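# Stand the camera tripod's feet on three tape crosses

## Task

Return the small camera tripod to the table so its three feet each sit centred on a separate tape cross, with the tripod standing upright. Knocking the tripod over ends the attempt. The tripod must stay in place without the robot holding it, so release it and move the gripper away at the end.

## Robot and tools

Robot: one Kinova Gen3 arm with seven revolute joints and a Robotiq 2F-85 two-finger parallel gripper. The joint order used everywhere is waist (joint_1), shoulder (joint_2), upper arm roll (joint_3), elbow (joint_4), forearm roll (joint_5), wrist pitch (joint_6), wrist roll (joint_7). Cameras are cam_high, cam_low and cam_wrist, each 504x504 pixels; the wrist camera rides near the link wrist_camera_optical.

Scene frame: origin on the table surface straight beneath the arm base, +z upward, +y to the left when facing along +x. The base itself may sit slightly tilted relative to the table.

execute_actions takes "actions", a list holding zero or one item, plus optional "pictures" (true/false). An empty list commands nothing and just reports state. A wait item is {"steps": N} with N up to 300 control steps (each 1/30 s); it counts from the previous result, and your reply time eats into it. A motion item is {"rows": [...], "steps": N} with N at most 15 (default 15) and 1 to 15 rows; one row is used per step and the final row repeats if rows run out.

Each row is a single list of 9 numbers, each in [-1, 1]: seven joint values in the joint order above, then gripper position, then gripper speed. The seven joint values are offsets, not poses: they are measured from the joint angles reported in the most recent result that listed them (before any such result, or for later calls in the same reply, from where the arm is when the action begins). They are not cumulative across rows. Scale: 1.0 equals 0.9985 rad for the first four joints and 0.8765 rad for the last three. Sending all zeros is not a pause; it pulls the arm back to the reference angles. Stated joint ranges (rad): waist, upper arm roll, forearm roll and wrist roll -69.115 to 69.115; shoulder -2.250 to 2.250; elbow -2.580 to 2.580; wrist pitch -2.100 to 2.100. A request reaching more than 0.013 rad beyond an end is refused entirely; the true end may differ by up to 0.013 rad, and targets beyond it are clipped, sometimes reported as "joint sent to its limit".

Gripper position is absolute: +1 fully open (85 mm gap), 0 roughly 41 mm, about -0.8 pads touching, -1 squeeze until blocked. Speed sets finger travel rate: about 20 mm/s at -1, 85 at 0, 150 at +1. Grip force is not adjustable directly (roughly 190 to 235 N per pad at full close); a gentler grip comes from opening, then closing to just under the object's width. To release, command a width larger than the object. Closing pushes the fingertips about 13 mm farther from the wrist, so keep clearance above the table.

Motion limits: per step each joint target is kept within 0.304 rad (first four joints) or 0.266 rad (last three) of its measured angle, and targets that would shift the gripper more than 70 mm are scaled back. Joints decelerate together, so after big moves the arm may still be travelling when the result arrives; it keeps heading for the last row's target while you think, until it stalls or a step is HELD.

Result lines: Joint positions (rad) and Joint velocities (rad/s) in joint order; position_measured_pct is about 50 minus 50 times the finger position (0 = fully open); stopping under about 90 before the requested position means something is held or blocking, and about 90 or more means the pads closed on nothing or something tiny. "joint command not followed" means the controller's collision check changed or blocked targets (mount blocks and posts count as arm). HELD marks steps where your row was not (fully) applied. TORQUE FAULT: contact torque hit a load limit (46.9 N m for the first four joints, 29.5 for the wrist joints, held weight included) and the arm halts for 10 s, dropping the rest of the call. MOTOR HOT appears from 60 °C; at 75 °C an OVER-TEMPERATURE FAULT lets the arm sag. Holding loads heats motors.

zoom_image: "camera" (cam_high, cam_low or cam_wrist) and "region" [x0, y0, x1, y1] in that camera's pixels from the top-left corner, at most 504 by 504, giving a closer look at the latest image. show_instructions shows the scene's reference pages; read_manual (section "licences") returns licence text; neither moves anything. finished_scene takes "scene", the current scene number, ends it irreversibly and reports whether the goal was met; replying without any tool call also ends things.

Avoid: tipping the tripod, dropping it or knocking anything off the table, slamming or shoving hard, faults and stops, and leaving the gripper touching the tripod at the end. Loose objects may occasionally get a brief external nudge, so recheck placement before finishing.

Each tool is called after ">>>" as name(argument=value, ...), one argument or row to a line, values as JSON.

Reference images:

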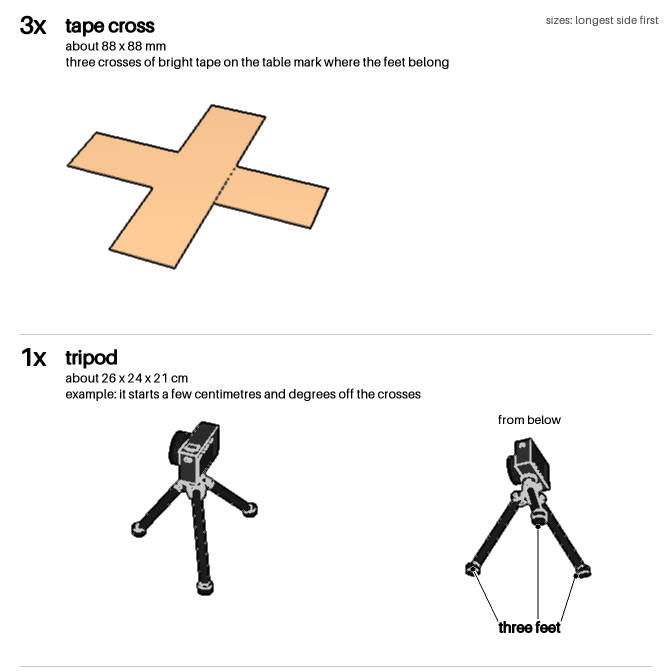

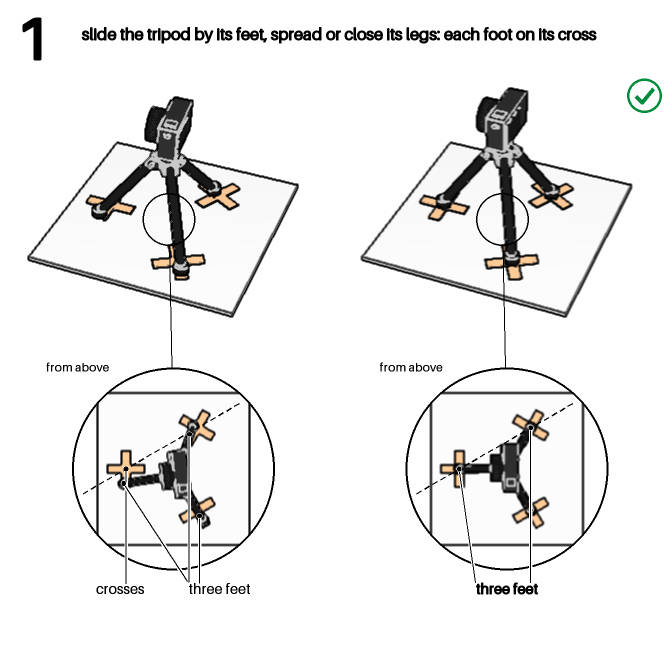

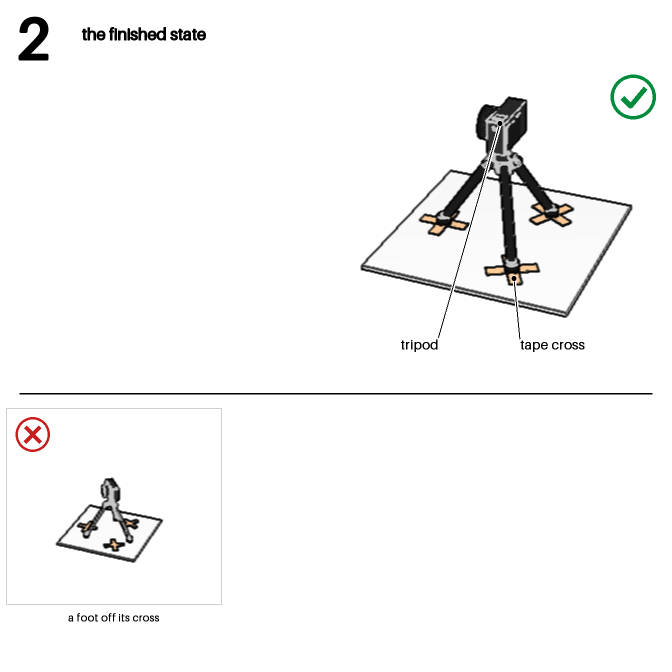

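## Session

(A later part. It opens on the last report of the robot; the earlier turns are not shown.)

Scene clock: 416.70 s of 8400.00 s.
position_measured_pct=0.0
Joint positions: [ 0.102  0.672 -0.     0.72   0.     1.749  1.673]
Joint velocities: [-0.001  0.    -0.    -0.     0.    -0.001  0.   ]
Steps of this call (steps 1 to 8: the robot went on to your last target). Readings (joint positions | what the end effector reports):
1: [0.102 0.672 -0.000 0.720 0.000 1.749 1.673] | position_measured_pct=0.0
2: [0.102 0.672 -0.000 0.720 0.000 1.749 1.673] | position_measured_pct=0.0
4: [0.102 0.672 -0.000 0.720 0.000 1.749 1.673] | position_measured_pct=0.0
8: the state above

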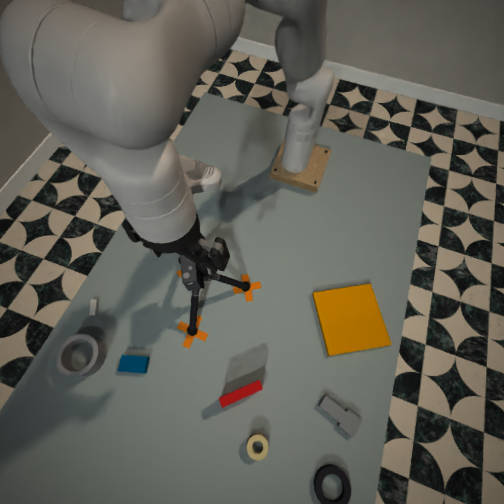

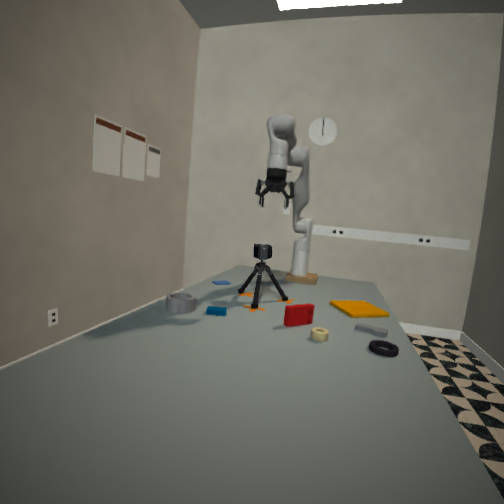

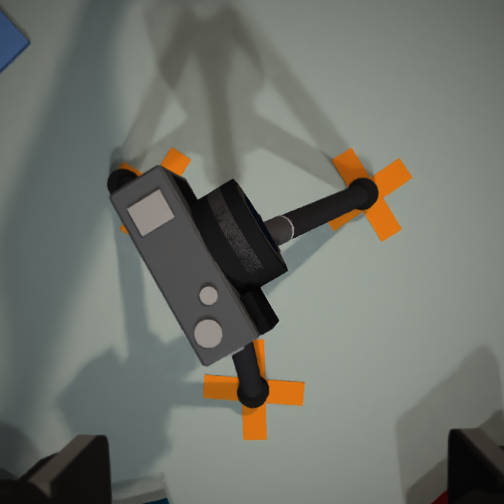

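>>> execute_actions(
  actions=[
    {"rows": [[0.2914, -0.2065, 0, 0.4367, 0, -0.2616, 0.99, 1, 0]], "steps": 15},
  ],
  pictures=false,
)

>>> execute_actions(
  actions=[
    {"steps": 18},
  ],
  pictures=false,
)

>>> execute_actions(
  actions=[
    {"rows": [[0, 0, 0, 0, 0, 0, 0.3997, 1, 0]], "steps": 15},
  ],
  pictures=false,
)

>>> execute_actions(
  actions=[
    {"steps": 6},
  ],
)

Scene clock: 431.90 s of 8400.00 s.
position_measured_pct=0.0
Joint positions: [0.346 0.5   0.001 1.075 0.001 1.556 2.055]
Joint velocities: [ 0.289 -0.198 -0.002  0.541 -0.002 -0.239  1.214]
Steps of this call (steps 1 to 15: the robot went on to your last target; steps 16 to 90: nothing new was sent; then 11.70 s passed at rest; steps 91 to 105: all 15 steps of this action). Readings (joint positions | what the end effector reports):
91: [0.103 0.671 -0.000 0.721 0.000 1.749 1.673] | position_measured_pct=0.0
92: [0.108 0.667 -0.001 0.726 -0.001 1.745 1.677] | position_measured_pct=0.0
94: [0.135 0.648 -0.003 0.753 -0.001 1.726 1.699] | position_measured_pct=0.0
98: [0.228 0.582 -0.000 0.863 0.000 1.653 1.796] | position_measured_pct=0.0
105: the state above

Scene clock: 432.50 s of 8400.00 s.
position_measured_pct=0.0
Joint positions: [ 0.393  0.466 -0.     1.156  0.     1.52   2.541]
Joint velocities: [ 0.004 -0.003 -0.     0.001  0.     0.     0.   ]
Steps of this call (steps 1 to 18: the robot went on to your last target). Readings (joint positions | what the end effector reports):
1: [0.355 0.494 0.001 1.091 0.001 1.549 2.096] | position_measured_pct=0.0
2: [0.362 0.489 0.001 1.104 0.001 1.543 2.137] | position_measured_pct=0.0
4: [0.373 0.481 0.001 1.123 0.001 1.534 2.218] | position_measured_pct=0.0
8: [0.385 0.472 0.000 1.143 0.000 1.526 2.380] | position_measured_pct=0.0
18: the state above

Scene clock: 433.00 s of 8400.00 s.
position_measured_pct=0.0
Joint positions: [ 0.393  0.466 -0.     1.156  0.     1.52   2.891]
Joint velocities: [-0.    -0.001 -0.001  0.    -0.     0.     0.001]
Steps of this call (steps 1 to 15: all 15 steps of this action). Readings (joint positions | what the end effector reports):
1: [0.393 0.466 -0.000 1.156 0.000 1.520 2.542] | position_measured_pct=0.0
2: [0.393 0.466 -0.000 1.156 0.000 1.520 2.550] | position_measured_pct=0.0
4: [0.393 0.466 -0.000 1.156 0.000 1.520 2.598] | position_measured_pct=0.0
8: [0.393 0.466 -0.000 1.156 0.000 1.520 2.757] | position_measured_pct=0.0
15: the state above

Scene clock: 433.20 s of 8400.00 s.
position_measured_pct=0.0
Joint positions: [ 0.393  0.466 -0.     1.156  0.     1.52   2.891]
Joint velocities: [-0.    -0.    -0.    -0.    -0.     0.002 -0.   ]
Steps of this call (steps 1 to 6: the robot went on to your last target). Readings (joint positions | what the end effector reports):
1: [0.393 0.466 -0.000 1.156 0.000 1.520 2.891] | position_measured_pct=0.0
2: [0.393 0.466 -0.000 1.156 0.000 1.520 2.891] | position_measured_pct=0.0
4: [0.393 0.466 -0.000 1.156 0.000 1.520 2.891] | position_measured_pct=0.0
6: the state above

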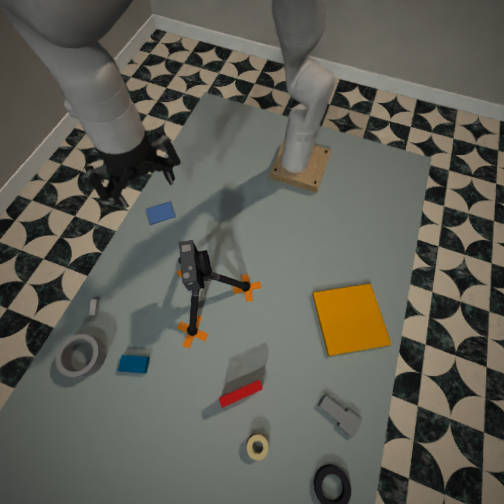

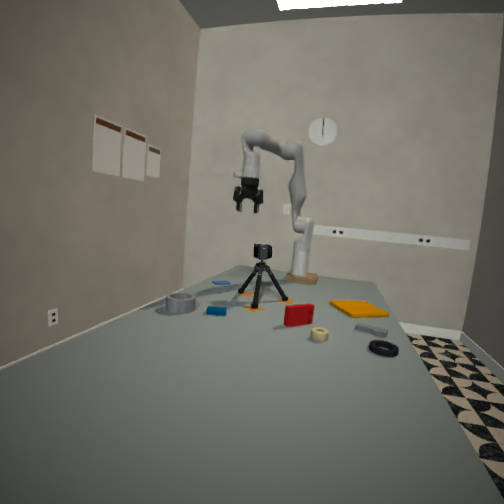

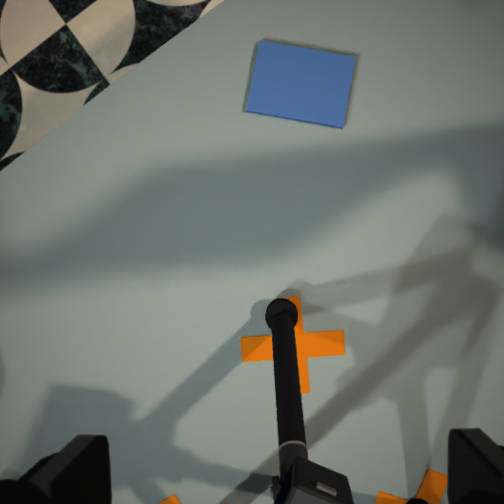

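>>> execute_actions(
  actions=[
    {"rows": [[0, 0.1728, 0, 0.4174, 0, -0.6728, 0, 1, 0]], "steps": 15},
  ],
  pictures=false,
)

>>> execute_actions(
  actions=[
    {"steps": 14},
  ],
  pictures=false,
)

>>> execute_actions(
  actions=[
    {"rows": [[0, 0.183, 0, 0.0792, 0, -0.2986, 0, 1, 0]], "steps": 15},
  ],
  pictures=false,
)

>>> execute_actions(
  actions=[
    {"steps": 8},
  ],
)

Scene clock: 443.63 s of 8400.00 s.
position_measured_pct=0.0
Joint positions: [ 0.393  0.607 -0.     1.486  0.     1.16   2.891]
Joint velocities: [ 0.     0.209  0.     0.58  -0.    -1.212 -0.001]
Steps of this call (steps 1 to 15: the robot went on to your last target; steps 16 to 90: nothing new was sent; then 6.93 s passed at rest; steps 91 to 105: all 15 steps of this action). Readings (joint positions | what the end effector reports):
91: [0.393 0.467 -0.000 1.157 0.000 1.519 2.891] | position_measured_pct=0.0
92: [0.393 0.469 0.000 1.161 0.000 1.516 2.891] | position_measured_pct=0.0
94: [0.393 0.484 0.000 1.186 0.000 1.494 2.891] | position_measured_pct=0.0
98: [0.393 0.535 -0.000 1.291 0.000 1.401 2.891] | position_measured_pct=0.0
105: the state above

Scene clock: 444.10 s of 8400.00 s.
position_measured_pct=0.0
Joint positions: [ 0.393  0.639 -0.     1.573  0.     0.93   2.891]
Joint velocities: [-0.     0.001  0.     0.001 -0.     0.     0.   ]
Steps of this call (steps 1 to 14: the robot went on to your last target). Readings (joint positions | what the end effector reports):
1: [0.393 0.613 -0.000 1.504 0.000 1.120 2.891] | position_measured_pct=0.0
2: [0.393 0.619 -0.000 1.519 0.000 1.079 2.891] | position_measured_pct=0.0
4: [0.393 0.630 -0.000 1.548 0.000 0.999 2.891] | position_measured_pct=0.0
8: [0.393 0.638 -0.000 1.572 0.000 0.931 2.891] | position_measured_pct=0.0
14: the state above

Scene clock: 444.60 s of 8400.00 s.
position_measured_pct=0.0
Joint positions: [ 0.393  0.819 -0.     1.652  0.     0.669  2.891]
Joint velocities: [ 0.001  0.024  0.001 -0.002  0.    -0.004 -0.   ]
Steps of this call (steps 1 to 15: all 15 steps of this action). Readings (joint positions | what the end effector reports):
1: [0.393 0.640 -0.000 1.573 0.000 0.929 2.891] | position_measured_pct=0.0
2: [0.393 0.645 0.000 1.575 0.000 0.923 2.891] | position_measured_pct=0.0
4: [0.393 0.672 0.000 1.585 0.000 0.887 2.891] | position_measured_pct=0.0
8: [0.393 0.770 -0.000 1.628 0.000 0.745 2.891] | position_measured_pct=0.0
15: the state above

Scene clock: 444.87 s of 8400.00 s.
position_measured_pct=0.0
Joint positions: [ 0.393  0.821 -0.     1.652  0.     0.669  2.891]
Joint velocities: [-0.     0.002  0.001  0.    -0.    -0.002 -0.   ]
Steps of this call (steps 1 to 8: the robot went on to your last target). Readings (joint positions | what the end effector reports):
1: [0.393 0.819 -0.000 1.652 0.000 0.669 2.891] | position_measured_pct=0.0
2: [0.393 0.820 -0.000 1.652 0.000 0.669 2.891] | position_measured_pct=0.0
4: [0.393 0.821 -0.000 1.652 0.000 0.669 2.891] | position_measured_pct=0.0
8: the state above

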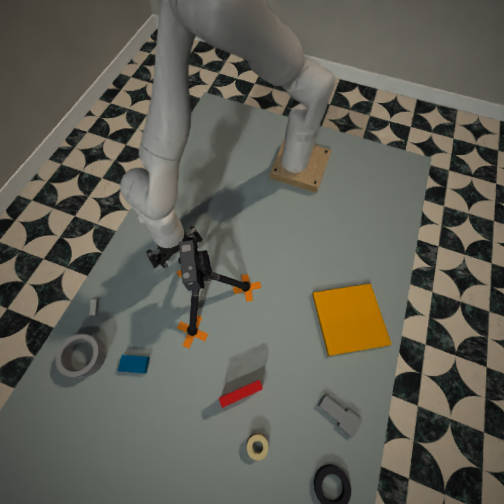

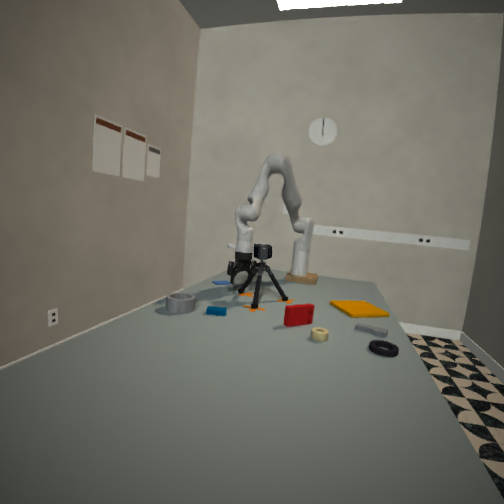

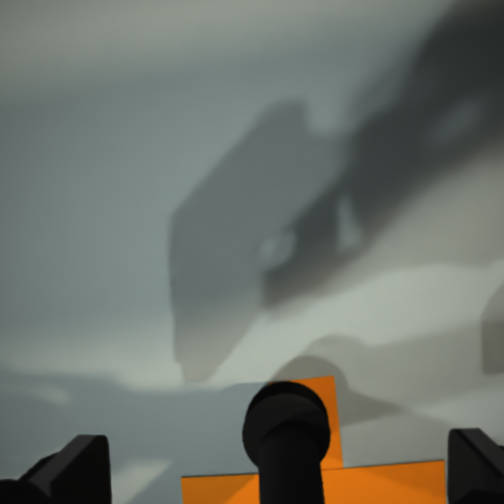

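>>> execute_actions(
  actions=[],
)

Scene clock: 456.50 s of 8400.00 s.
position_measured_pct=0.0
Joint positions: [ 0.393  0.821 -0.     1.652  0.     0.669  2.891]
Joint velocities: [-0.001 -0.    -0.     0.    -0.     0.001  0.001]
Steps of this call (steps 1 to 15: the robot went on to your last target; steps 16 to 90: nothing new was sent; then 8.63 s passed at rest). Readings (joint positions | what the end effector reports):
1: [0.393 0.821 -0.000 1.652 0.000 0.669 2.891] | position_measured_pct=0.0
2: [0.393 0.821 -0.000 1.652 0.000 0.669 2.891] | position_measured_pct=0.0
4: [0.393 0.821 -0.000 1.652 0.000 0.669 2.891] | position_measured_pct=0.0
8: [0.393 0.821 -0.000 1.652 0.000 0.669 2.891] | position_measured_pct=0.0
90: the state above
The arm was judged still, so your last target was given up. Only a new action makes it travel on or press farther. Fingers that are still opening or closing keep moving.

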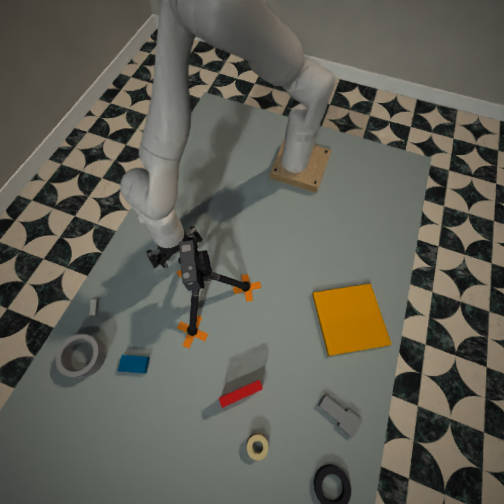

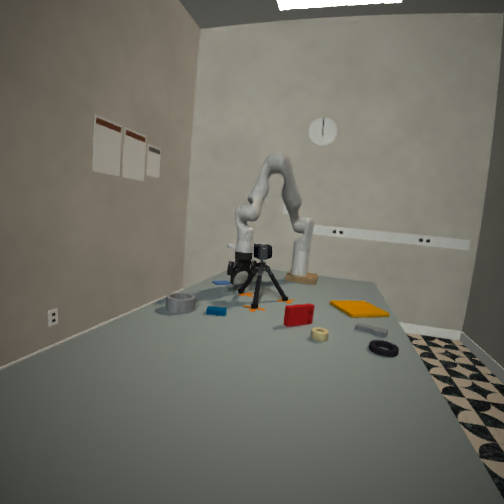

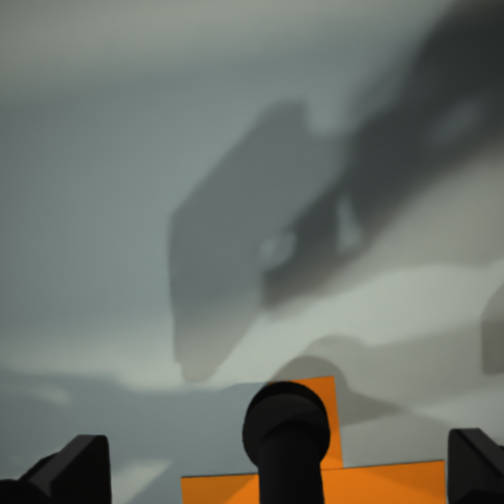

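>>> execute_actions(
  actions=[
    {"rows": [[0, 0.0519, 0, 0.0052, 0, -0.0656, 0, 1, 0]], "steps": 15},
  ],
  pictures=false,
)

>>> execute_actions(
  actions=[
    {"rows": [[0, 0, 0, 0, 0, 0, 0, -0.36, 0]], "steps": 15},
  ],
  pictures=false,
)

>>> execute_actions(
  actions=[
    {"steps": 15},
  ],
)

Scene clock: 459.93 s of 8400.00 s.
position_measured_pct=0.0
Joint positions: [ 0.393  0.873 -0.     1.657  0.     0.611  2.891]
Joint velocities: [-0.001  0.003 -0.    -0.001  0.     0.001 -0.001]
Steps of this call (steps 1 to 88: nothing new was sent; steps 89 to 103: all 15 steps of this action). Readings (joint positions | what the end effector reports):
89: [0.393 0.822 -0.000 1.652 0.000 0.668 2.891] | position_measured_pct=0.0
90: [0.393 0.828 0.000 1.652 0.000 0.663 2.891] | position_measured_pct=0.0
92: [0.393 0.854 0.000 1.654 0.000 0.636 2.891] | position_measured_pct=0.0
96: [0.393 0.871 -0.000 1.658 0.000 0.611 2.891] | position_measured_pct=0.0
103: the state above

Scene clock: 460.43 s of 8400.00 s.
position_measured_pct=36.5
Joint positions: [ 0.393  0.873 -0.     1.657  0.     0.611  2.891]
Joint velocities: [ 0.     0.     0.001  0.001  0.    -0.001 -0.   ]
Steps of this call (steps 1 to 15: all 15 steps of this action). Readings (joint positions | what the end effector reports):
1: [0.393 0.873 -0.000 1.657 0.000 0.611 2.891] | position_measured_pct=0.0
2: [0.393 0.873 -0.000 1.657 0.000 0.611 2.891] | position_measured_pct=0.4
4: [0.393 0.873 -0.000 1.657 0.000 0.611 2.891] | position_measured_pct=4.4
8: [0.393 0.873 -0.000 1.657 0.000 0.611 2.891] | position_measured_pct=15.9
15: the state above

Scene clock: 460.93 s of 8400.00 s.
position_measured_pct=66.3
Joint positions: [ 0.392  0.872 -0.001  1.66  -0.     0.614  2.891]
Joint velocities: [-0.    -0.    -0.001  0.     0.    -0.002 -0.001]
Steps of this call (steps 1 to 15: the robot went on to your last target). Readings (joint positions | what the end effector reports):
1: [0.393 0.873 -0.000 1.657 0.000 0.611 2.891] | position_measured_pct=39.7
2: [0.393 0.873 -0.000 1.657 0.000 0.611 2.891] | position_measured_pct=42.5
4: [0.393 0.873 -0.000 1.657 0.000 0.611 2.891] | position_measured_pct=48.8
8: [0.393 0.873 -0.000 1.659 -0.000 0.613 2.891] | position_measured_pct=60.7
15: the state above
The arm was judged still, so your last target was given up. Only a new action makes it travel on or press farther. Fingers that are still opening or closing keep moving.

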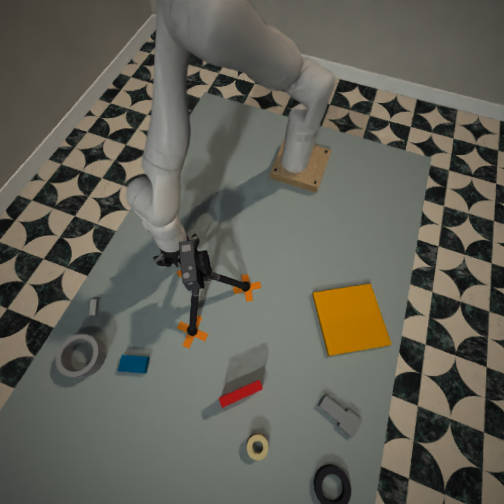

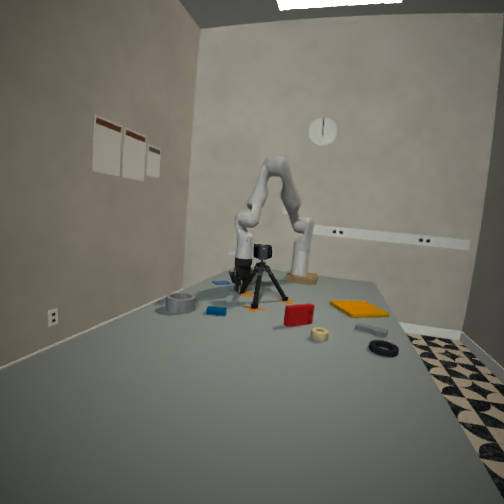

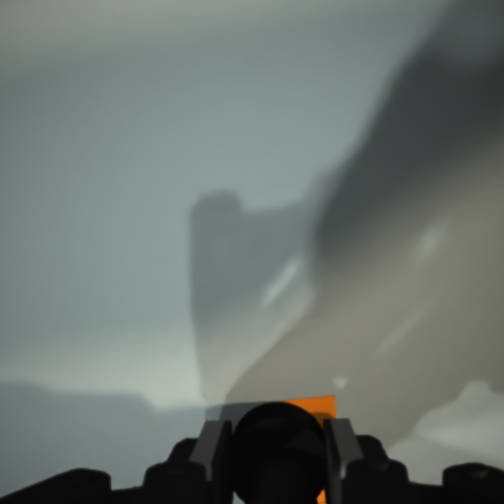

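>>> execute_actions(
  actions=[
    {"rows": [[-0.004,-0.003,0.001,0.001,0,-0.001,0.001,-0.36,0],[-0.008,-0.004,0.001,0.0015,0,-0.0015,0.002,-0.36,0],[-0.012,-0.0045,0.001,0.002,0,-0.002,0.003,-0.36,0],[-0.016,-0.005,0.001,0.003,0,-0.0025,0.004,-0.36,0],[-0.020,-0.0052,0.001,0.0035,0,-0.003,0.0055,-0.36,0],[-0.024,-0.0055,0.001,0.004,0,-0.0035,0.007,-0.36,0],[-0.028,-0.0058,0.001,0.005,0,-0.004,0.008,-0.36,0],[-0.032,-0.006,0.001,0.0055,0,-0.0045,0.009,-0.36,0],[-0.036,-0.0063,0.001,0.0065,0,-0.005,0.010,-0.36,0],[-0.040,-0.0066,0.001,0.007,0,-0.0055,0.0115,-0.36,0],[-0.044,-0.0069,0.001,0.008,0,-0.006,0.0125,-0.36,0],[-0.048,-0.0072,0.001,0.0085,0,-0.0065,0.014,-0.36,0],[-0.052,-0.0075,0.001,0.0095,0,-0.007,0.015,-0.36,0],[-0.057,-0.0079,0.001,0.0105,0,-0.0078,0.0165,-0.36,0],[-0.0627,-0.0082,0.001,0.0113,0,-0.0086,0.018,-0.36,0]], "steps": 15},
  ],
  pictures=false,
)

>>> execute_actions(
  actions=[
    {"steps": 10},
  ],
)

Scene clock: 484.13 s of 8400.00 s.
position_measured_pct=66.3
Joint positions: [ 0.339  0.862  0.002  1.668 -0.     0.607  2.904]
Joint velocities: [-0.146 -0.016  0.     0.019 -0.002 -0.022  0.031]
Steps of this call (steps 1 to 90: nothing new was sent; then 19.70 s passed at rest; steps 91 to 105: all 15 steps of this action). Readings (joint positions | what the end effector reports):
91: [0.391 0.871 -0.000 1.660 -0.000 0.614 2.891] | position_measured_pct=66.3
92: [0.389 0.869 0.001 1.662 0.001 0.614 2.892] | position_measured_pct=66.3
94: [0.382 0.868 0.002 1.662 0.001 0.613 2.893] | position_measured_pct=66.3
98: [0.368 0.867 0.002 1.664 0.000 0.610 2.897] | position_measured_pct=66.3
105: the state above

Scene clock: 484.47 s of 8400.00 s.
position_measured_pct=66.3
Joint positions: [ 0.332  0.863  0.002  1.67  -0.     0.606  2.906]
Joint velocities: [ 0.001  0.01   0.004  0.002  0.001 -0.001 -0.002]
Steps of this call (steps 1 to 10: the robot went on to your last target). Readings (joint positions | what the end effector reports):
1: [0.335 0.862 0.002 1.669 -0.000 0.606 2.905] | position_measured_pct=66.3
2: [0.333 0.862 0.001 1.669 -0.001 0.606 2.906] | position_measured_pct=66.3
4: [0.333 0.862 0.001 1.669 -0.001 0.606 2.906] | position_measured_pct=66.3
8: [0.332 0.862 0.001 1.670 -0.000 0.606 2.906] | position_measured_pct=66.3
10: the state above

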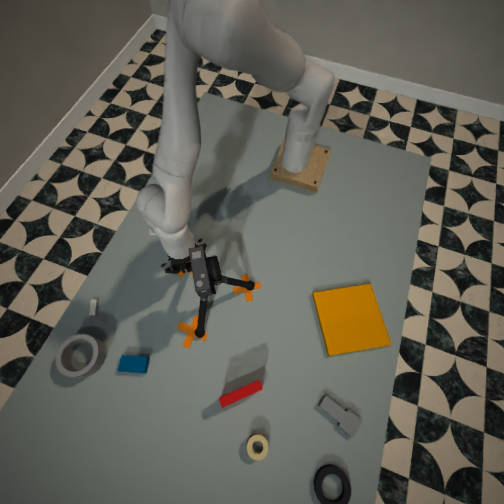

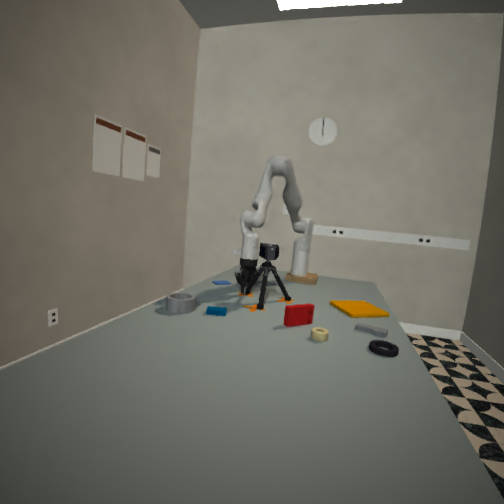

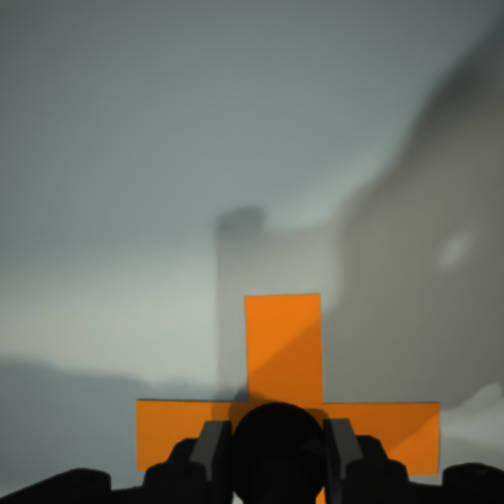

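>>> execute_actions(
  actions=[
    {"rows": [[-0.003,-0.0017,-0.002,0.005,0,-0.0037,-0.003,-0.36,0],[-0.0065,-0.0034,-0.002,0.0099,0,-0.0074,-0.006,-0.36,0]], "steps": 15},
  ],
)

Scene clock: 496.83 s of 8400.00 s.
position_measured_pct=66.3
Joint positions: [0.327 0.86  0.002 1.679 0.    0.599 2.9  ]
Joint velocities: [-0.001 -0.    -0.    -0.001 -0.    -0.001 -0.   ]
Steps of this call (steps 1 to 15: the robot went on to your last target; steps 16 to 90: nothing new was sent; then 8.87 s passed at rest; steps 91 to 105: all 15 steps of this action). Readings (joint positions | what the end effector reports):
91: [0.331 0.863 0.002 1.670 0.000 0.605 2.906] | position_measured_pct=66.3
92: [0.330 0.862 0.002 1.673 0.000 0.603 2.904] | position_measured_pct=66.3
94: [0.327 0.860 0.001 1.678 0.000 0.599 2.901] | position_measured_pct=66.3
98: [0.327 0.860 0.002 1.679 0.000 0.599 2.900] | position_measured_pct=66.3
105: the state above

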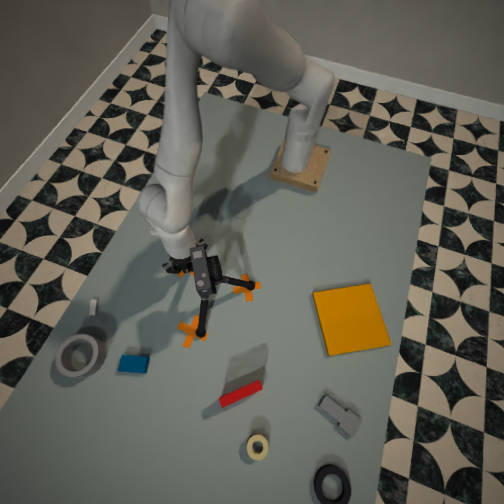

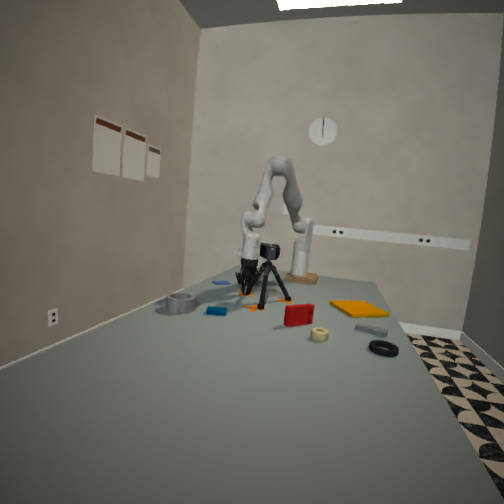

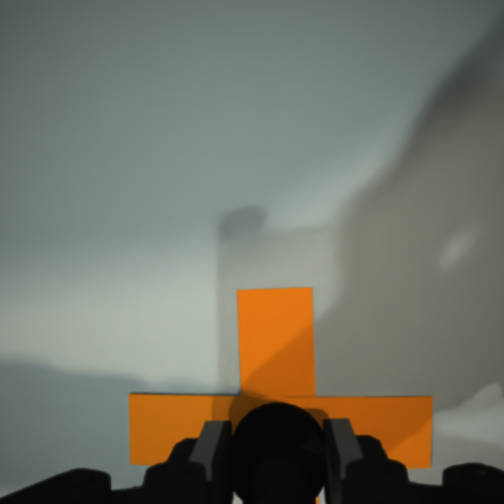

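>>> zoom_image(
  camera="cam_high",
  region=[150, 230, 290, 370],
)

Region (150, 230, 290, 370) of cam_high's 504x504 image, scaled by 3.600, with more detail than that image has.

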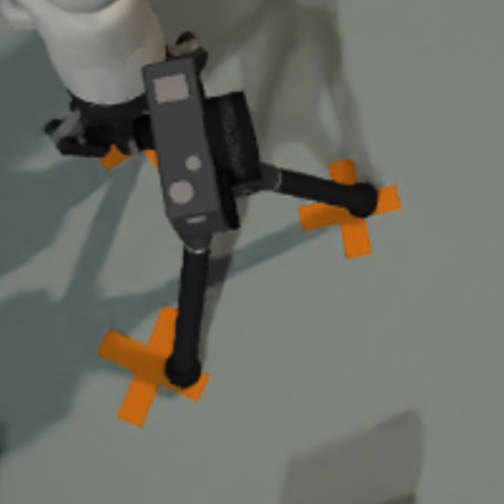

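>>> execute_actions(
  actions=[
    {"rows": [[0,0,0,0,0,0,0,0.2,-0.5]], "steps": 12},
  ],
  pictures=false,
)

>>> execute_actions(
  actions=[
    {"rows": [[0,-0.1557,-0.002,-0.035,0,0.2213,0,0.2,0]], "steps": 15},
  ],
  pictures=false,
)

>>> execute_actions(
  actions=[
    {"steps": 6},
  ],
)

Scene clock: 551.30 s of 8400.00 s.
position_measured_pct=49.2
Joint positions: [0.327 0.86  0.002 1.679 0.    0.599 2.9  ]
Joint velocities: [-0.     0.     0.001 -0.    -0.    -0.     0.001]
Steps of this call (steps 1 to 15: the robot went on to your last target; steps 16 to 90: nothing new was sent; then 51.07 s passed at rest; steps 91 to 102: all 12 steps of this action). Readings (joint positions | what the end effector reports):
91: [0.328 0.860 0.002 1.678 0.000 0.599 2.900] | position_measured_pct=66.3
92: [0.328 0.860 0.002 1.678 -0.000 0.598 2.900] | position_measured_pct=66.3
94: [0.328 0.860 0.002 1.678 0.000 0.599 2.900] | position_measured_pct=63.9
98: [0.327 0.860 0.002 1.679 0.000 0.599 2.900] | position_measured_pct=56.7
102: the state above

Scene clock: 551.80 s of 8400.00 s.
position_measured_pct=40.1
Joint positions: [ 0.327  0.706 -0.     1.644  0.     0.793  2.9  ]
Joint velocities: [-0.001 -0.019 -0.     0.001 -0.     0.    -0.   ]
Steps of this call (steps 1 to 15: all 15 steps of this action). Readings (joint positions | what the end effector reports):
1: [0.327 0.859 0.002 1.679 0.000 0.599 2.900] | position_measured_pct=47.6
2: [0.327 0.853 0.001 1.678 0.000 0.605 2.900] | position_measured_pct=45.6
4: [0.327 0.826 0.001 1.673 0.000 0.636 2.900] | position_measured_pct=41.7
8: [0.327 0.734 0.000 1.650 0.000 0.753 2.900] | position_measured_pct=40.1
15: the state above

Scene clock: 552.00 s of 8400.00 s.
position_measured_pct=40.1
Joint positions: [ 0.327  0.705 -0.     1.644  0.     0.793  2.9  ]
Joint velocities: [-0.001 -0.003 -0.     0.    -0.    -0.001  0.001]
Steps of this call (steps 1 to 6: the robot went on to your last target). Readings (joint positions | what the end effector reports):
1: [0.327 0.706 -0.000 1.644 0.000 0.793 2.900] | position_measured_pct=40.1
2: [0.327 0.705 -0.000 1.644 0.000 0.793 2.900] | position_measured_pct=40.1
4: [0.327 0.705 -0.000 1.644 0.000 0.793 2.900] | position_measured_pct=40.1
6: the state above

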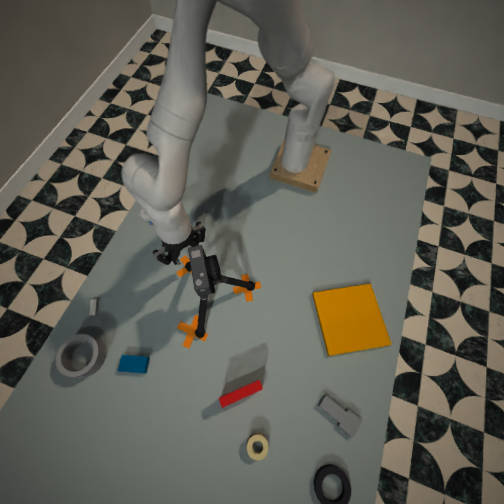

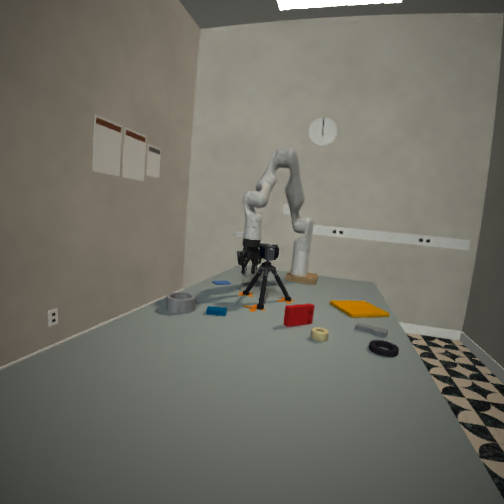

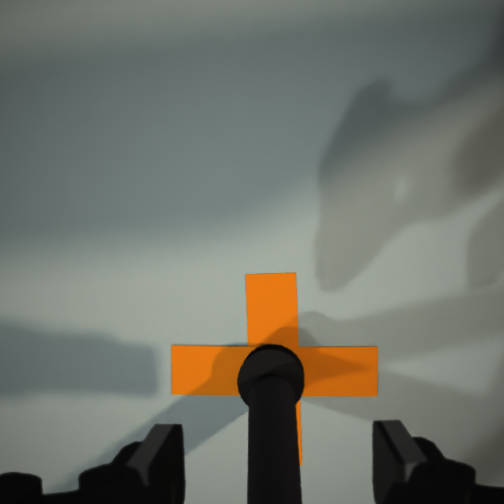

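>>> execute_actions(
  actions=[
    {"rows": [[-0.0046,0.2419,0,-0.5377,0,0.3366,1.0,0.2,0]], "steps": 15},
  ],
  pictures=false,
)

>>> execute_actions(
  actions=[
    {"steps": 18},
  ],
  pictures=false,
)

Scene clock: 555.10 s of 8400.00 s.
position_measured_pct=40.1
Joint positions: [ 0.323  0.914 -0.     1.221  0.     1.049  3.303]
Joint velocities: [-0.005  0.179 -0.    -0.774  0.     0.246  1.216]
Steps of this call (steps 1 to 15: the robot went on to your last target; steps 16 to 78: nothing new was sent; steps 79 to 93: all 15 steps of this action). Readings (joint positions | what the end effector reports):
79: [0.327 0.705 -0.000 1.643 0.000 0.793 2.901] | position_measured_pct=40.1
80: [0.327 0.710 -0.000 1.638 0.000 0.797 2.904] | position_measured_pct=40.1
82: [0.327 0.733 -0.000 1.612 0.000 0.820 2.926] | position_measured_pct=40.1
86: [0.325 0.823 -0.000 1.493 0.000 0.922 3.030] | position_measured_pct=40.1
93: the state above

Scene clock: 555.70 s of 8400.00 s.
position_measured_pct=40.1
Joint positions: [ 0.323  0.946 -0.     1.107  0.     1.088  3.777]
Joint velocities: [ 0.     0.003  0.001 -0.001 -0.    -0.001 -0.001]
Steps of this call (steps 1 to 18: the robot went on to your last target). Readings (joint positions | what the end effector reports):
1: [0.323 0.920 -0.000 1.198 0.000 1.057 3.344] | position_measured_pct=40.1
2: [0.323 0.924 -0.000 1.179 0.000 1.063 3.385] | position_measured_pct=40.1
4: [0.323 0.931 -0.000 1.153 0.000 1.072 3.466] | position_measured_pct=40.1
8: [0.323 0.940 -0.000 1.125 0.000 1.082 3.628] | position_measured_pct=40.1
18: the state above

>>> execute_actions(
  actions=[
    {"rows": [[-0.2366,0.0414,0,-0.091,0,0.0573,1.0,1,0]], "steps": 15},
  ],
  pictures=false,
)

>>> execute_actions(
  actions=[
    {"steps": 17},
  ],
  pictures=false,
)

>>> execute_actions(
  actions=[
    {"rows": [[0,0,0,0,0,0,0.166,1,0]], "steps": 15},
  ],
)

Scene clock: 560.17 s of 8400.00 s.
position_measured_pct=3.6
Joint positions: [ 0.111  0.982 -0.001  1.025 -0.     1.133  4.226]
Joint velocities: [-0.161  0.028  0.006 -0.062  0.002  0.035  1.214]
From where the robot then was, a joint's target lay farther than a number of 1.0 reaches, so one or more steps of this call were cut to that.
Steps of this call (steps 1 to 15: the robot went on to your last target; steps 16 to 90: nothing new was sent; then 0.97 s passed at rest; steps 91 to 105: all 15 steps of this action). Readings (joint positions | what the end effector reports):
91: [0.322 0.946 -0.000 1.106 0.000 1.088 3.777] | position_measured_pct=40.1
92: [0.316 0.947 0.001 1.105 0.001 1.089 3.782] | position_measured_pct=39.7
94: [0.289 0.952 0.003 1.095 0.002 1.094 3.810] | position_measured_pct=35.7
98: [0.194 0.969 0.000 1.058 0.000 1.114 3.942] | position_measured_pct=24.2
105: the state above

Scene clock: 560.73 s of 8400.00 s.
position_measured_pct=0.0
Joint positions: [ 0.086  0.987 -0.     1.016  0.     1.138  4.653]
Joint velocities: [-0.001  0.001  0.    -0.     0.     0.001 -0.   ]
Steps of this call (steps 1 to 17: the robot went on to your last target). Readings (joint positions | what the end effector reports):
1: [0.106 0.983 -0.001 1.023 0.000 1.134 4.267] | position_measured_pct=2.0
2: [0.102 0.984 -0.001 1.022 0.000 1.135 4.307] | position_measured_pct=0.8
4: [0.097 0.985 -0.001 1.020 0.000 1.136 4.389] | position_measured_pct=0.4
8: [0.090 0.986 -0.000 1.017 0.000 1.137 4.551] | position_measured_pct=0.0
17: the state above

Scene clock: 561.23 s of 8400.00 s.
position_measured_pct=0.0
Joint positions: [ 0.086  0.987 -0.     1.016  0.     1.138  4.799]
Joint velocities: [ 0.     0.     0.001 -0.     0.    -0.001  0.   ]
Steps of this call (steps 1 to 15: all 15 steps of this action). Readings (joint positions | what the end effector reports):
1: [0.086 0.987 -0.000 1.016 0.000 1.138 4.654] | position_measured_pct=0.0
2: [0.086 0.987 -0.000 1.016 0.000 1.138 4.662] | position_measured_pct=0.0
4: [0.086 0.987 -0.000 1.016 0.000 1.138 4.710] | position_measured_pct=0.0
8: [0.086 0.987 -0.000 1.016 0.000 1.138 4.797] | position_measured_pct=0.0
15: the state above

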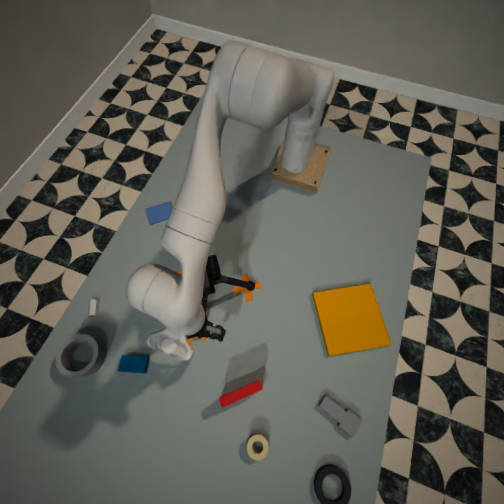

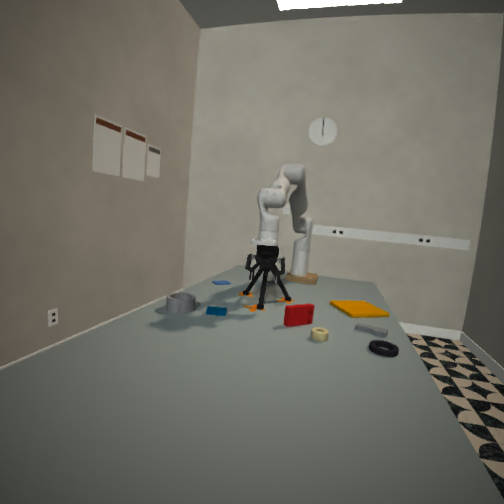

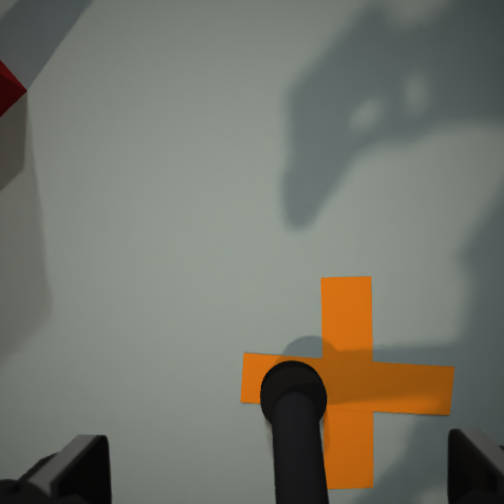

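>>> execute_actions(
  actions=[
    {"rows": [[0.0146,0.1143,0,0.0534,0,-0.1904,0.016,1,0]], "steps": 15},
  ],
  pictures=false,
)

>>> execute_actions(
  actions=[
    {"steps": 5},
  ],
)

Scene clock: 570.00 s of 8400.00 s.
position_measured_pct=0.0
Joint positions: [ 0.101  1.101 -0.     1.069  0.     0.971  4.813]
Joint velocities: [ 0.002  0.005 -0.    -0.002  0.    -0.     0.   ]
Steps of this call (steps 1 to 15: the robot went on to your last target; steps 16 to 90: nothing new was sent; then 5.27 s passed at rest; steps 91 to 105: all 15 steps of this action). Readings (joint positions | what the end effector reports):
91: [0.087 0.988 -0.000 1.016 0.000 1.137 4.799] | position_measured_pct=0.0
92: [0.087 0.993 -0.001 1.017 0.000 1.131 4.799] | position_measured_pct=0.0
94: [0.091 1.019 -0.001 1.028 0.000 1.094 4.803] | position_measured_pct=0.0
98: [0.100 1.091 -0.000 1.065 0.000 0.987 4.812] | position_measured_pct=0.0
105: the state above

Scene clock: 570.17 s of 8400.00 s.
position_measured_pct=0.0
Joint positions: [ 0.101  1.101 -0.     1.069  0.     0.971  4.813]
Joint velocities: [-0.     0.001 -0.    -0.    -0.    -0.001  0.001]
Steps of this call (steps 1 to 5: the robot went on to your last target). Readings (joint positions | what the end effector reports):
1: [0.101 1.101 -0.000 1.069 0.000 0.971 4.813] | position_measured_pct=0.0
2: [0.101 1.101 -0.000 1.069 0.000 0.971 4.813] | position_measured_pct=0.0
4: [0.101 1.101 -0.000 1.069 0.000 0.971 4.813] | position_measured_pct=0.0
5: the state above

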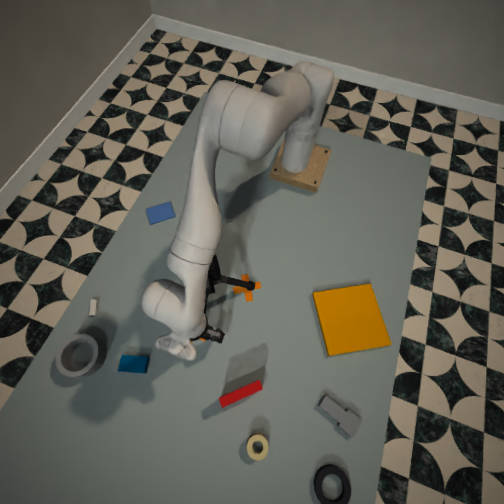

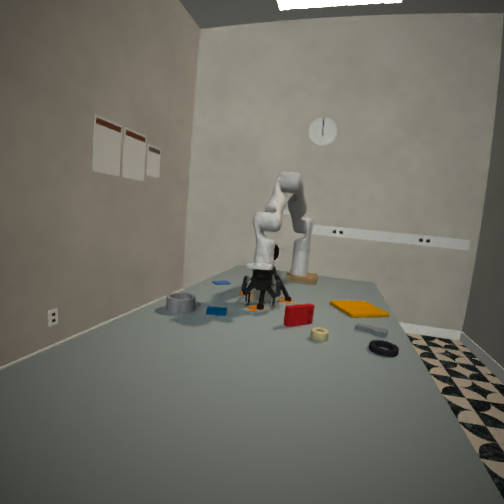

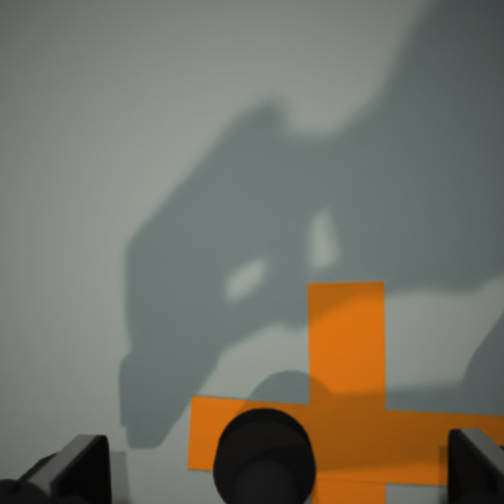

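>>> execute_actions(
  actions=[
    {"rows": [[0,0,0,0,0,0,0,-0.36,0]], "steps": 15},
  ],
  pictures=false,
)

>>> execute_actions(
  actions=[
    {"steps": 13},
  ],
  pictures=false,
)

Scene clock: 586.10 s of 8400.00 s.
position_measured_pct=36.5
Joint positions: [ 0.101  1.101 -0.     1.069  0.     0.971  4.813]
Joint velocities: [-0.    -0.     0.001 -0.     0.    -0.     0.   ]
Steps of this call (steps 1 to 15: the robot went on to your last target; steps 16 to 90: nothing new was sent; then 12.43 s passed at rest; steps 91 to 105: all 15 steps of this action). Readings (joint positions | what the end effector reports):
91: [0.101 1.101 -0.000 1.069 0.000 0.971 4.813] | position_measured_pct=0.0
92: [0.101 1.101 -0.000 1.069 0.000 0.971 4.813] | position_measured_pct=0.4
94: [0.101 1.101 -0.000 1.069 0.000 0.971 4.813] | position_measured_pct=4.4
98: [0.101 1.101 -0.000 1.069 0.000 0.971 4.813] | position_measured_pct=15.9
105: the state above

Scene clock: 586.53 s of 8400.00 s.
position_measured_pct=66.3
Joint positions: [ 0.099  1.1   -0.002  1.069 -0.001  0.972  4.813]
Joint velocities: [-0.001 -0.     0.     0.    -0.    -0.002 -0.   ]
Steps of this call (steps 1 to 13: the robot went on to your last target). Readings (joint positions | what the end effector reports):
1: [0.101 1.101 -0.000 1.069 0.000 0.971 4.813] | position_measured_pct=39.7
2: [0.101 1.101 -0.000 1.069 0.000 0.971 4.813] | position_measured_pct=42.5
4: [0.101 1.101 -0.000 1.069 0.000 0.971 4.813] | position_measured_pct=48.8
8: [0.100 1.101 -0.002 1.069 -0.001 0.971 4.813] | position_measured_pct=60.7
13: the state above

>>> execute_actions(
  actions=[
    {"rows": [[0.003,0.001,0.002,-0.0023,0.001,0.0015,0,-0.36,0],[0.006,0.002,0.002,-0.0045,0.001,0.003,0,-0.36,0],[0.009,0.003,0.002,-0.0068,0.001,0.0044,0,-0.36,0],[0.012,0.004,0.002,-0.009,0.001,0.0058,0,-0.36,0],[0.015,0.005,0.002,-0.0113,0.001,0.0073,0,-0.36,0],[0.018,0.006,0.002,-0.0136,0.001,0.0088,0,-0.36,0],[0.021,0.007,0.002,-0.0158,0.001,0.0102,0,-0.36,0],[0.024,0.008,0.002,-0.0181,0.001,0.0117,0,-0.36,0],[0.027,0.009,0.002,-0.0203,0.001,0.0131,0,-0.36,0],[0.029,0.0098,0.002,-0.0226,0.001,0.0146,0,-0.36,0],[0.031,0.0107,0.002,-0.0249,0.001,0.016,0,-0.36,0],[0.033,0.0115,0.002,-0.0271,0.001,0.0175,0,-0.36,0]], "steps": 15},
  ],
  pictures=false,
)

>>> execute_actions(
  actions=[
    {"steps": 6},
  ],
)

Scene clock: 593.27 s of 8400.00 s.
position_measured_pct=66.3
Joint positions: [ 0.129  1.111 -0.001  1.043 -0.001  0.987  4.812]
Joint velocities: [ 0.009  0.003 -0.002 -0.004 -0.004  0.004  0.001]
Steps of this call (steps 1 to 15: the robot went on to your last target; steps 16 to 90: nothing new was sent; then 3.23 s passed at rest; steps 91 to 105: all 15 steps of this action). Readings (joint positions | what the end effector reports):
91: [0.100 1.100 -0.002 1.069 -0.001 0.972 4.813] | position_measured_pct=66.3
92: [0.101 1.101 -0.002 1.068 -0.001 0.973 4.813] | position_measured_pct=66.3
94: [0.106 1.103 -0.002 1.063 -0.002 0.975 4.813] | position_measured_pct=66.3
98: [0.116 1.106 -0.003 1.054 -0.002 0.980 4.813] | position_measured_pct=66.3
105: the state above

Scene clock: 593.47 s of 8400.00 s.
position_measured_pct=66.3
Joint positions: [ 0.13   1.112 -0.002  1.042 -0.002  0.987  4.812]
Joint velocities: [ 0.001 -0.    -0.    -0.    -0.     0.     0.   ]
Steps of this call (steps 1 to 6: the robot went on to your last target). Readings (joint positions | what the end effector reports):
1: [0.129 1.111 -0.001 1.042 -0.002 0.987 4.812] | position_measured_pct=66.3
2: [0.130 1.111 -0.002 1.042 -0.002 0.987 4.812] | position_measured_pct=66.3
4: [0.130 1.112 -0.002 1.042 -0.002 0.987 4.812] | position_measured_pct=66.3
6: the state above

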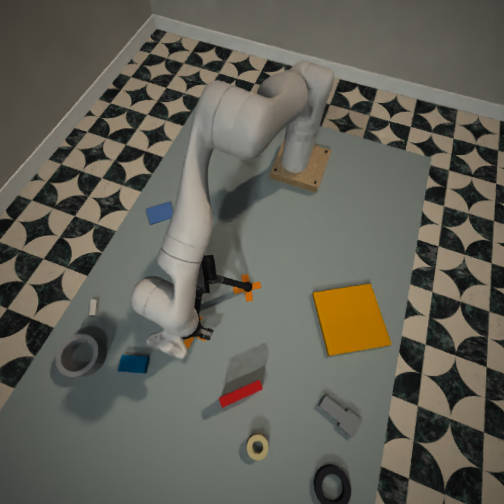

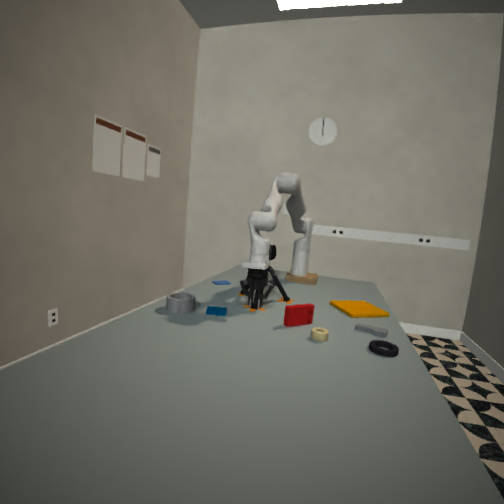

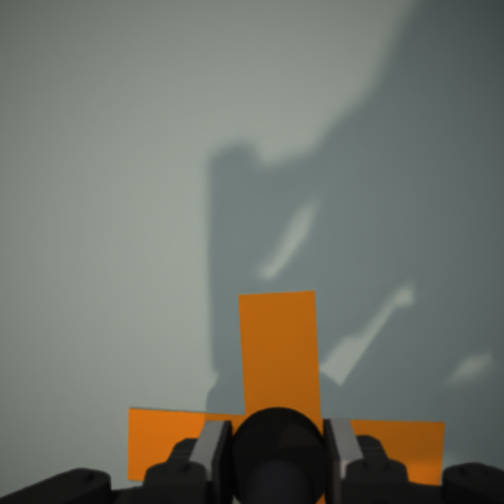

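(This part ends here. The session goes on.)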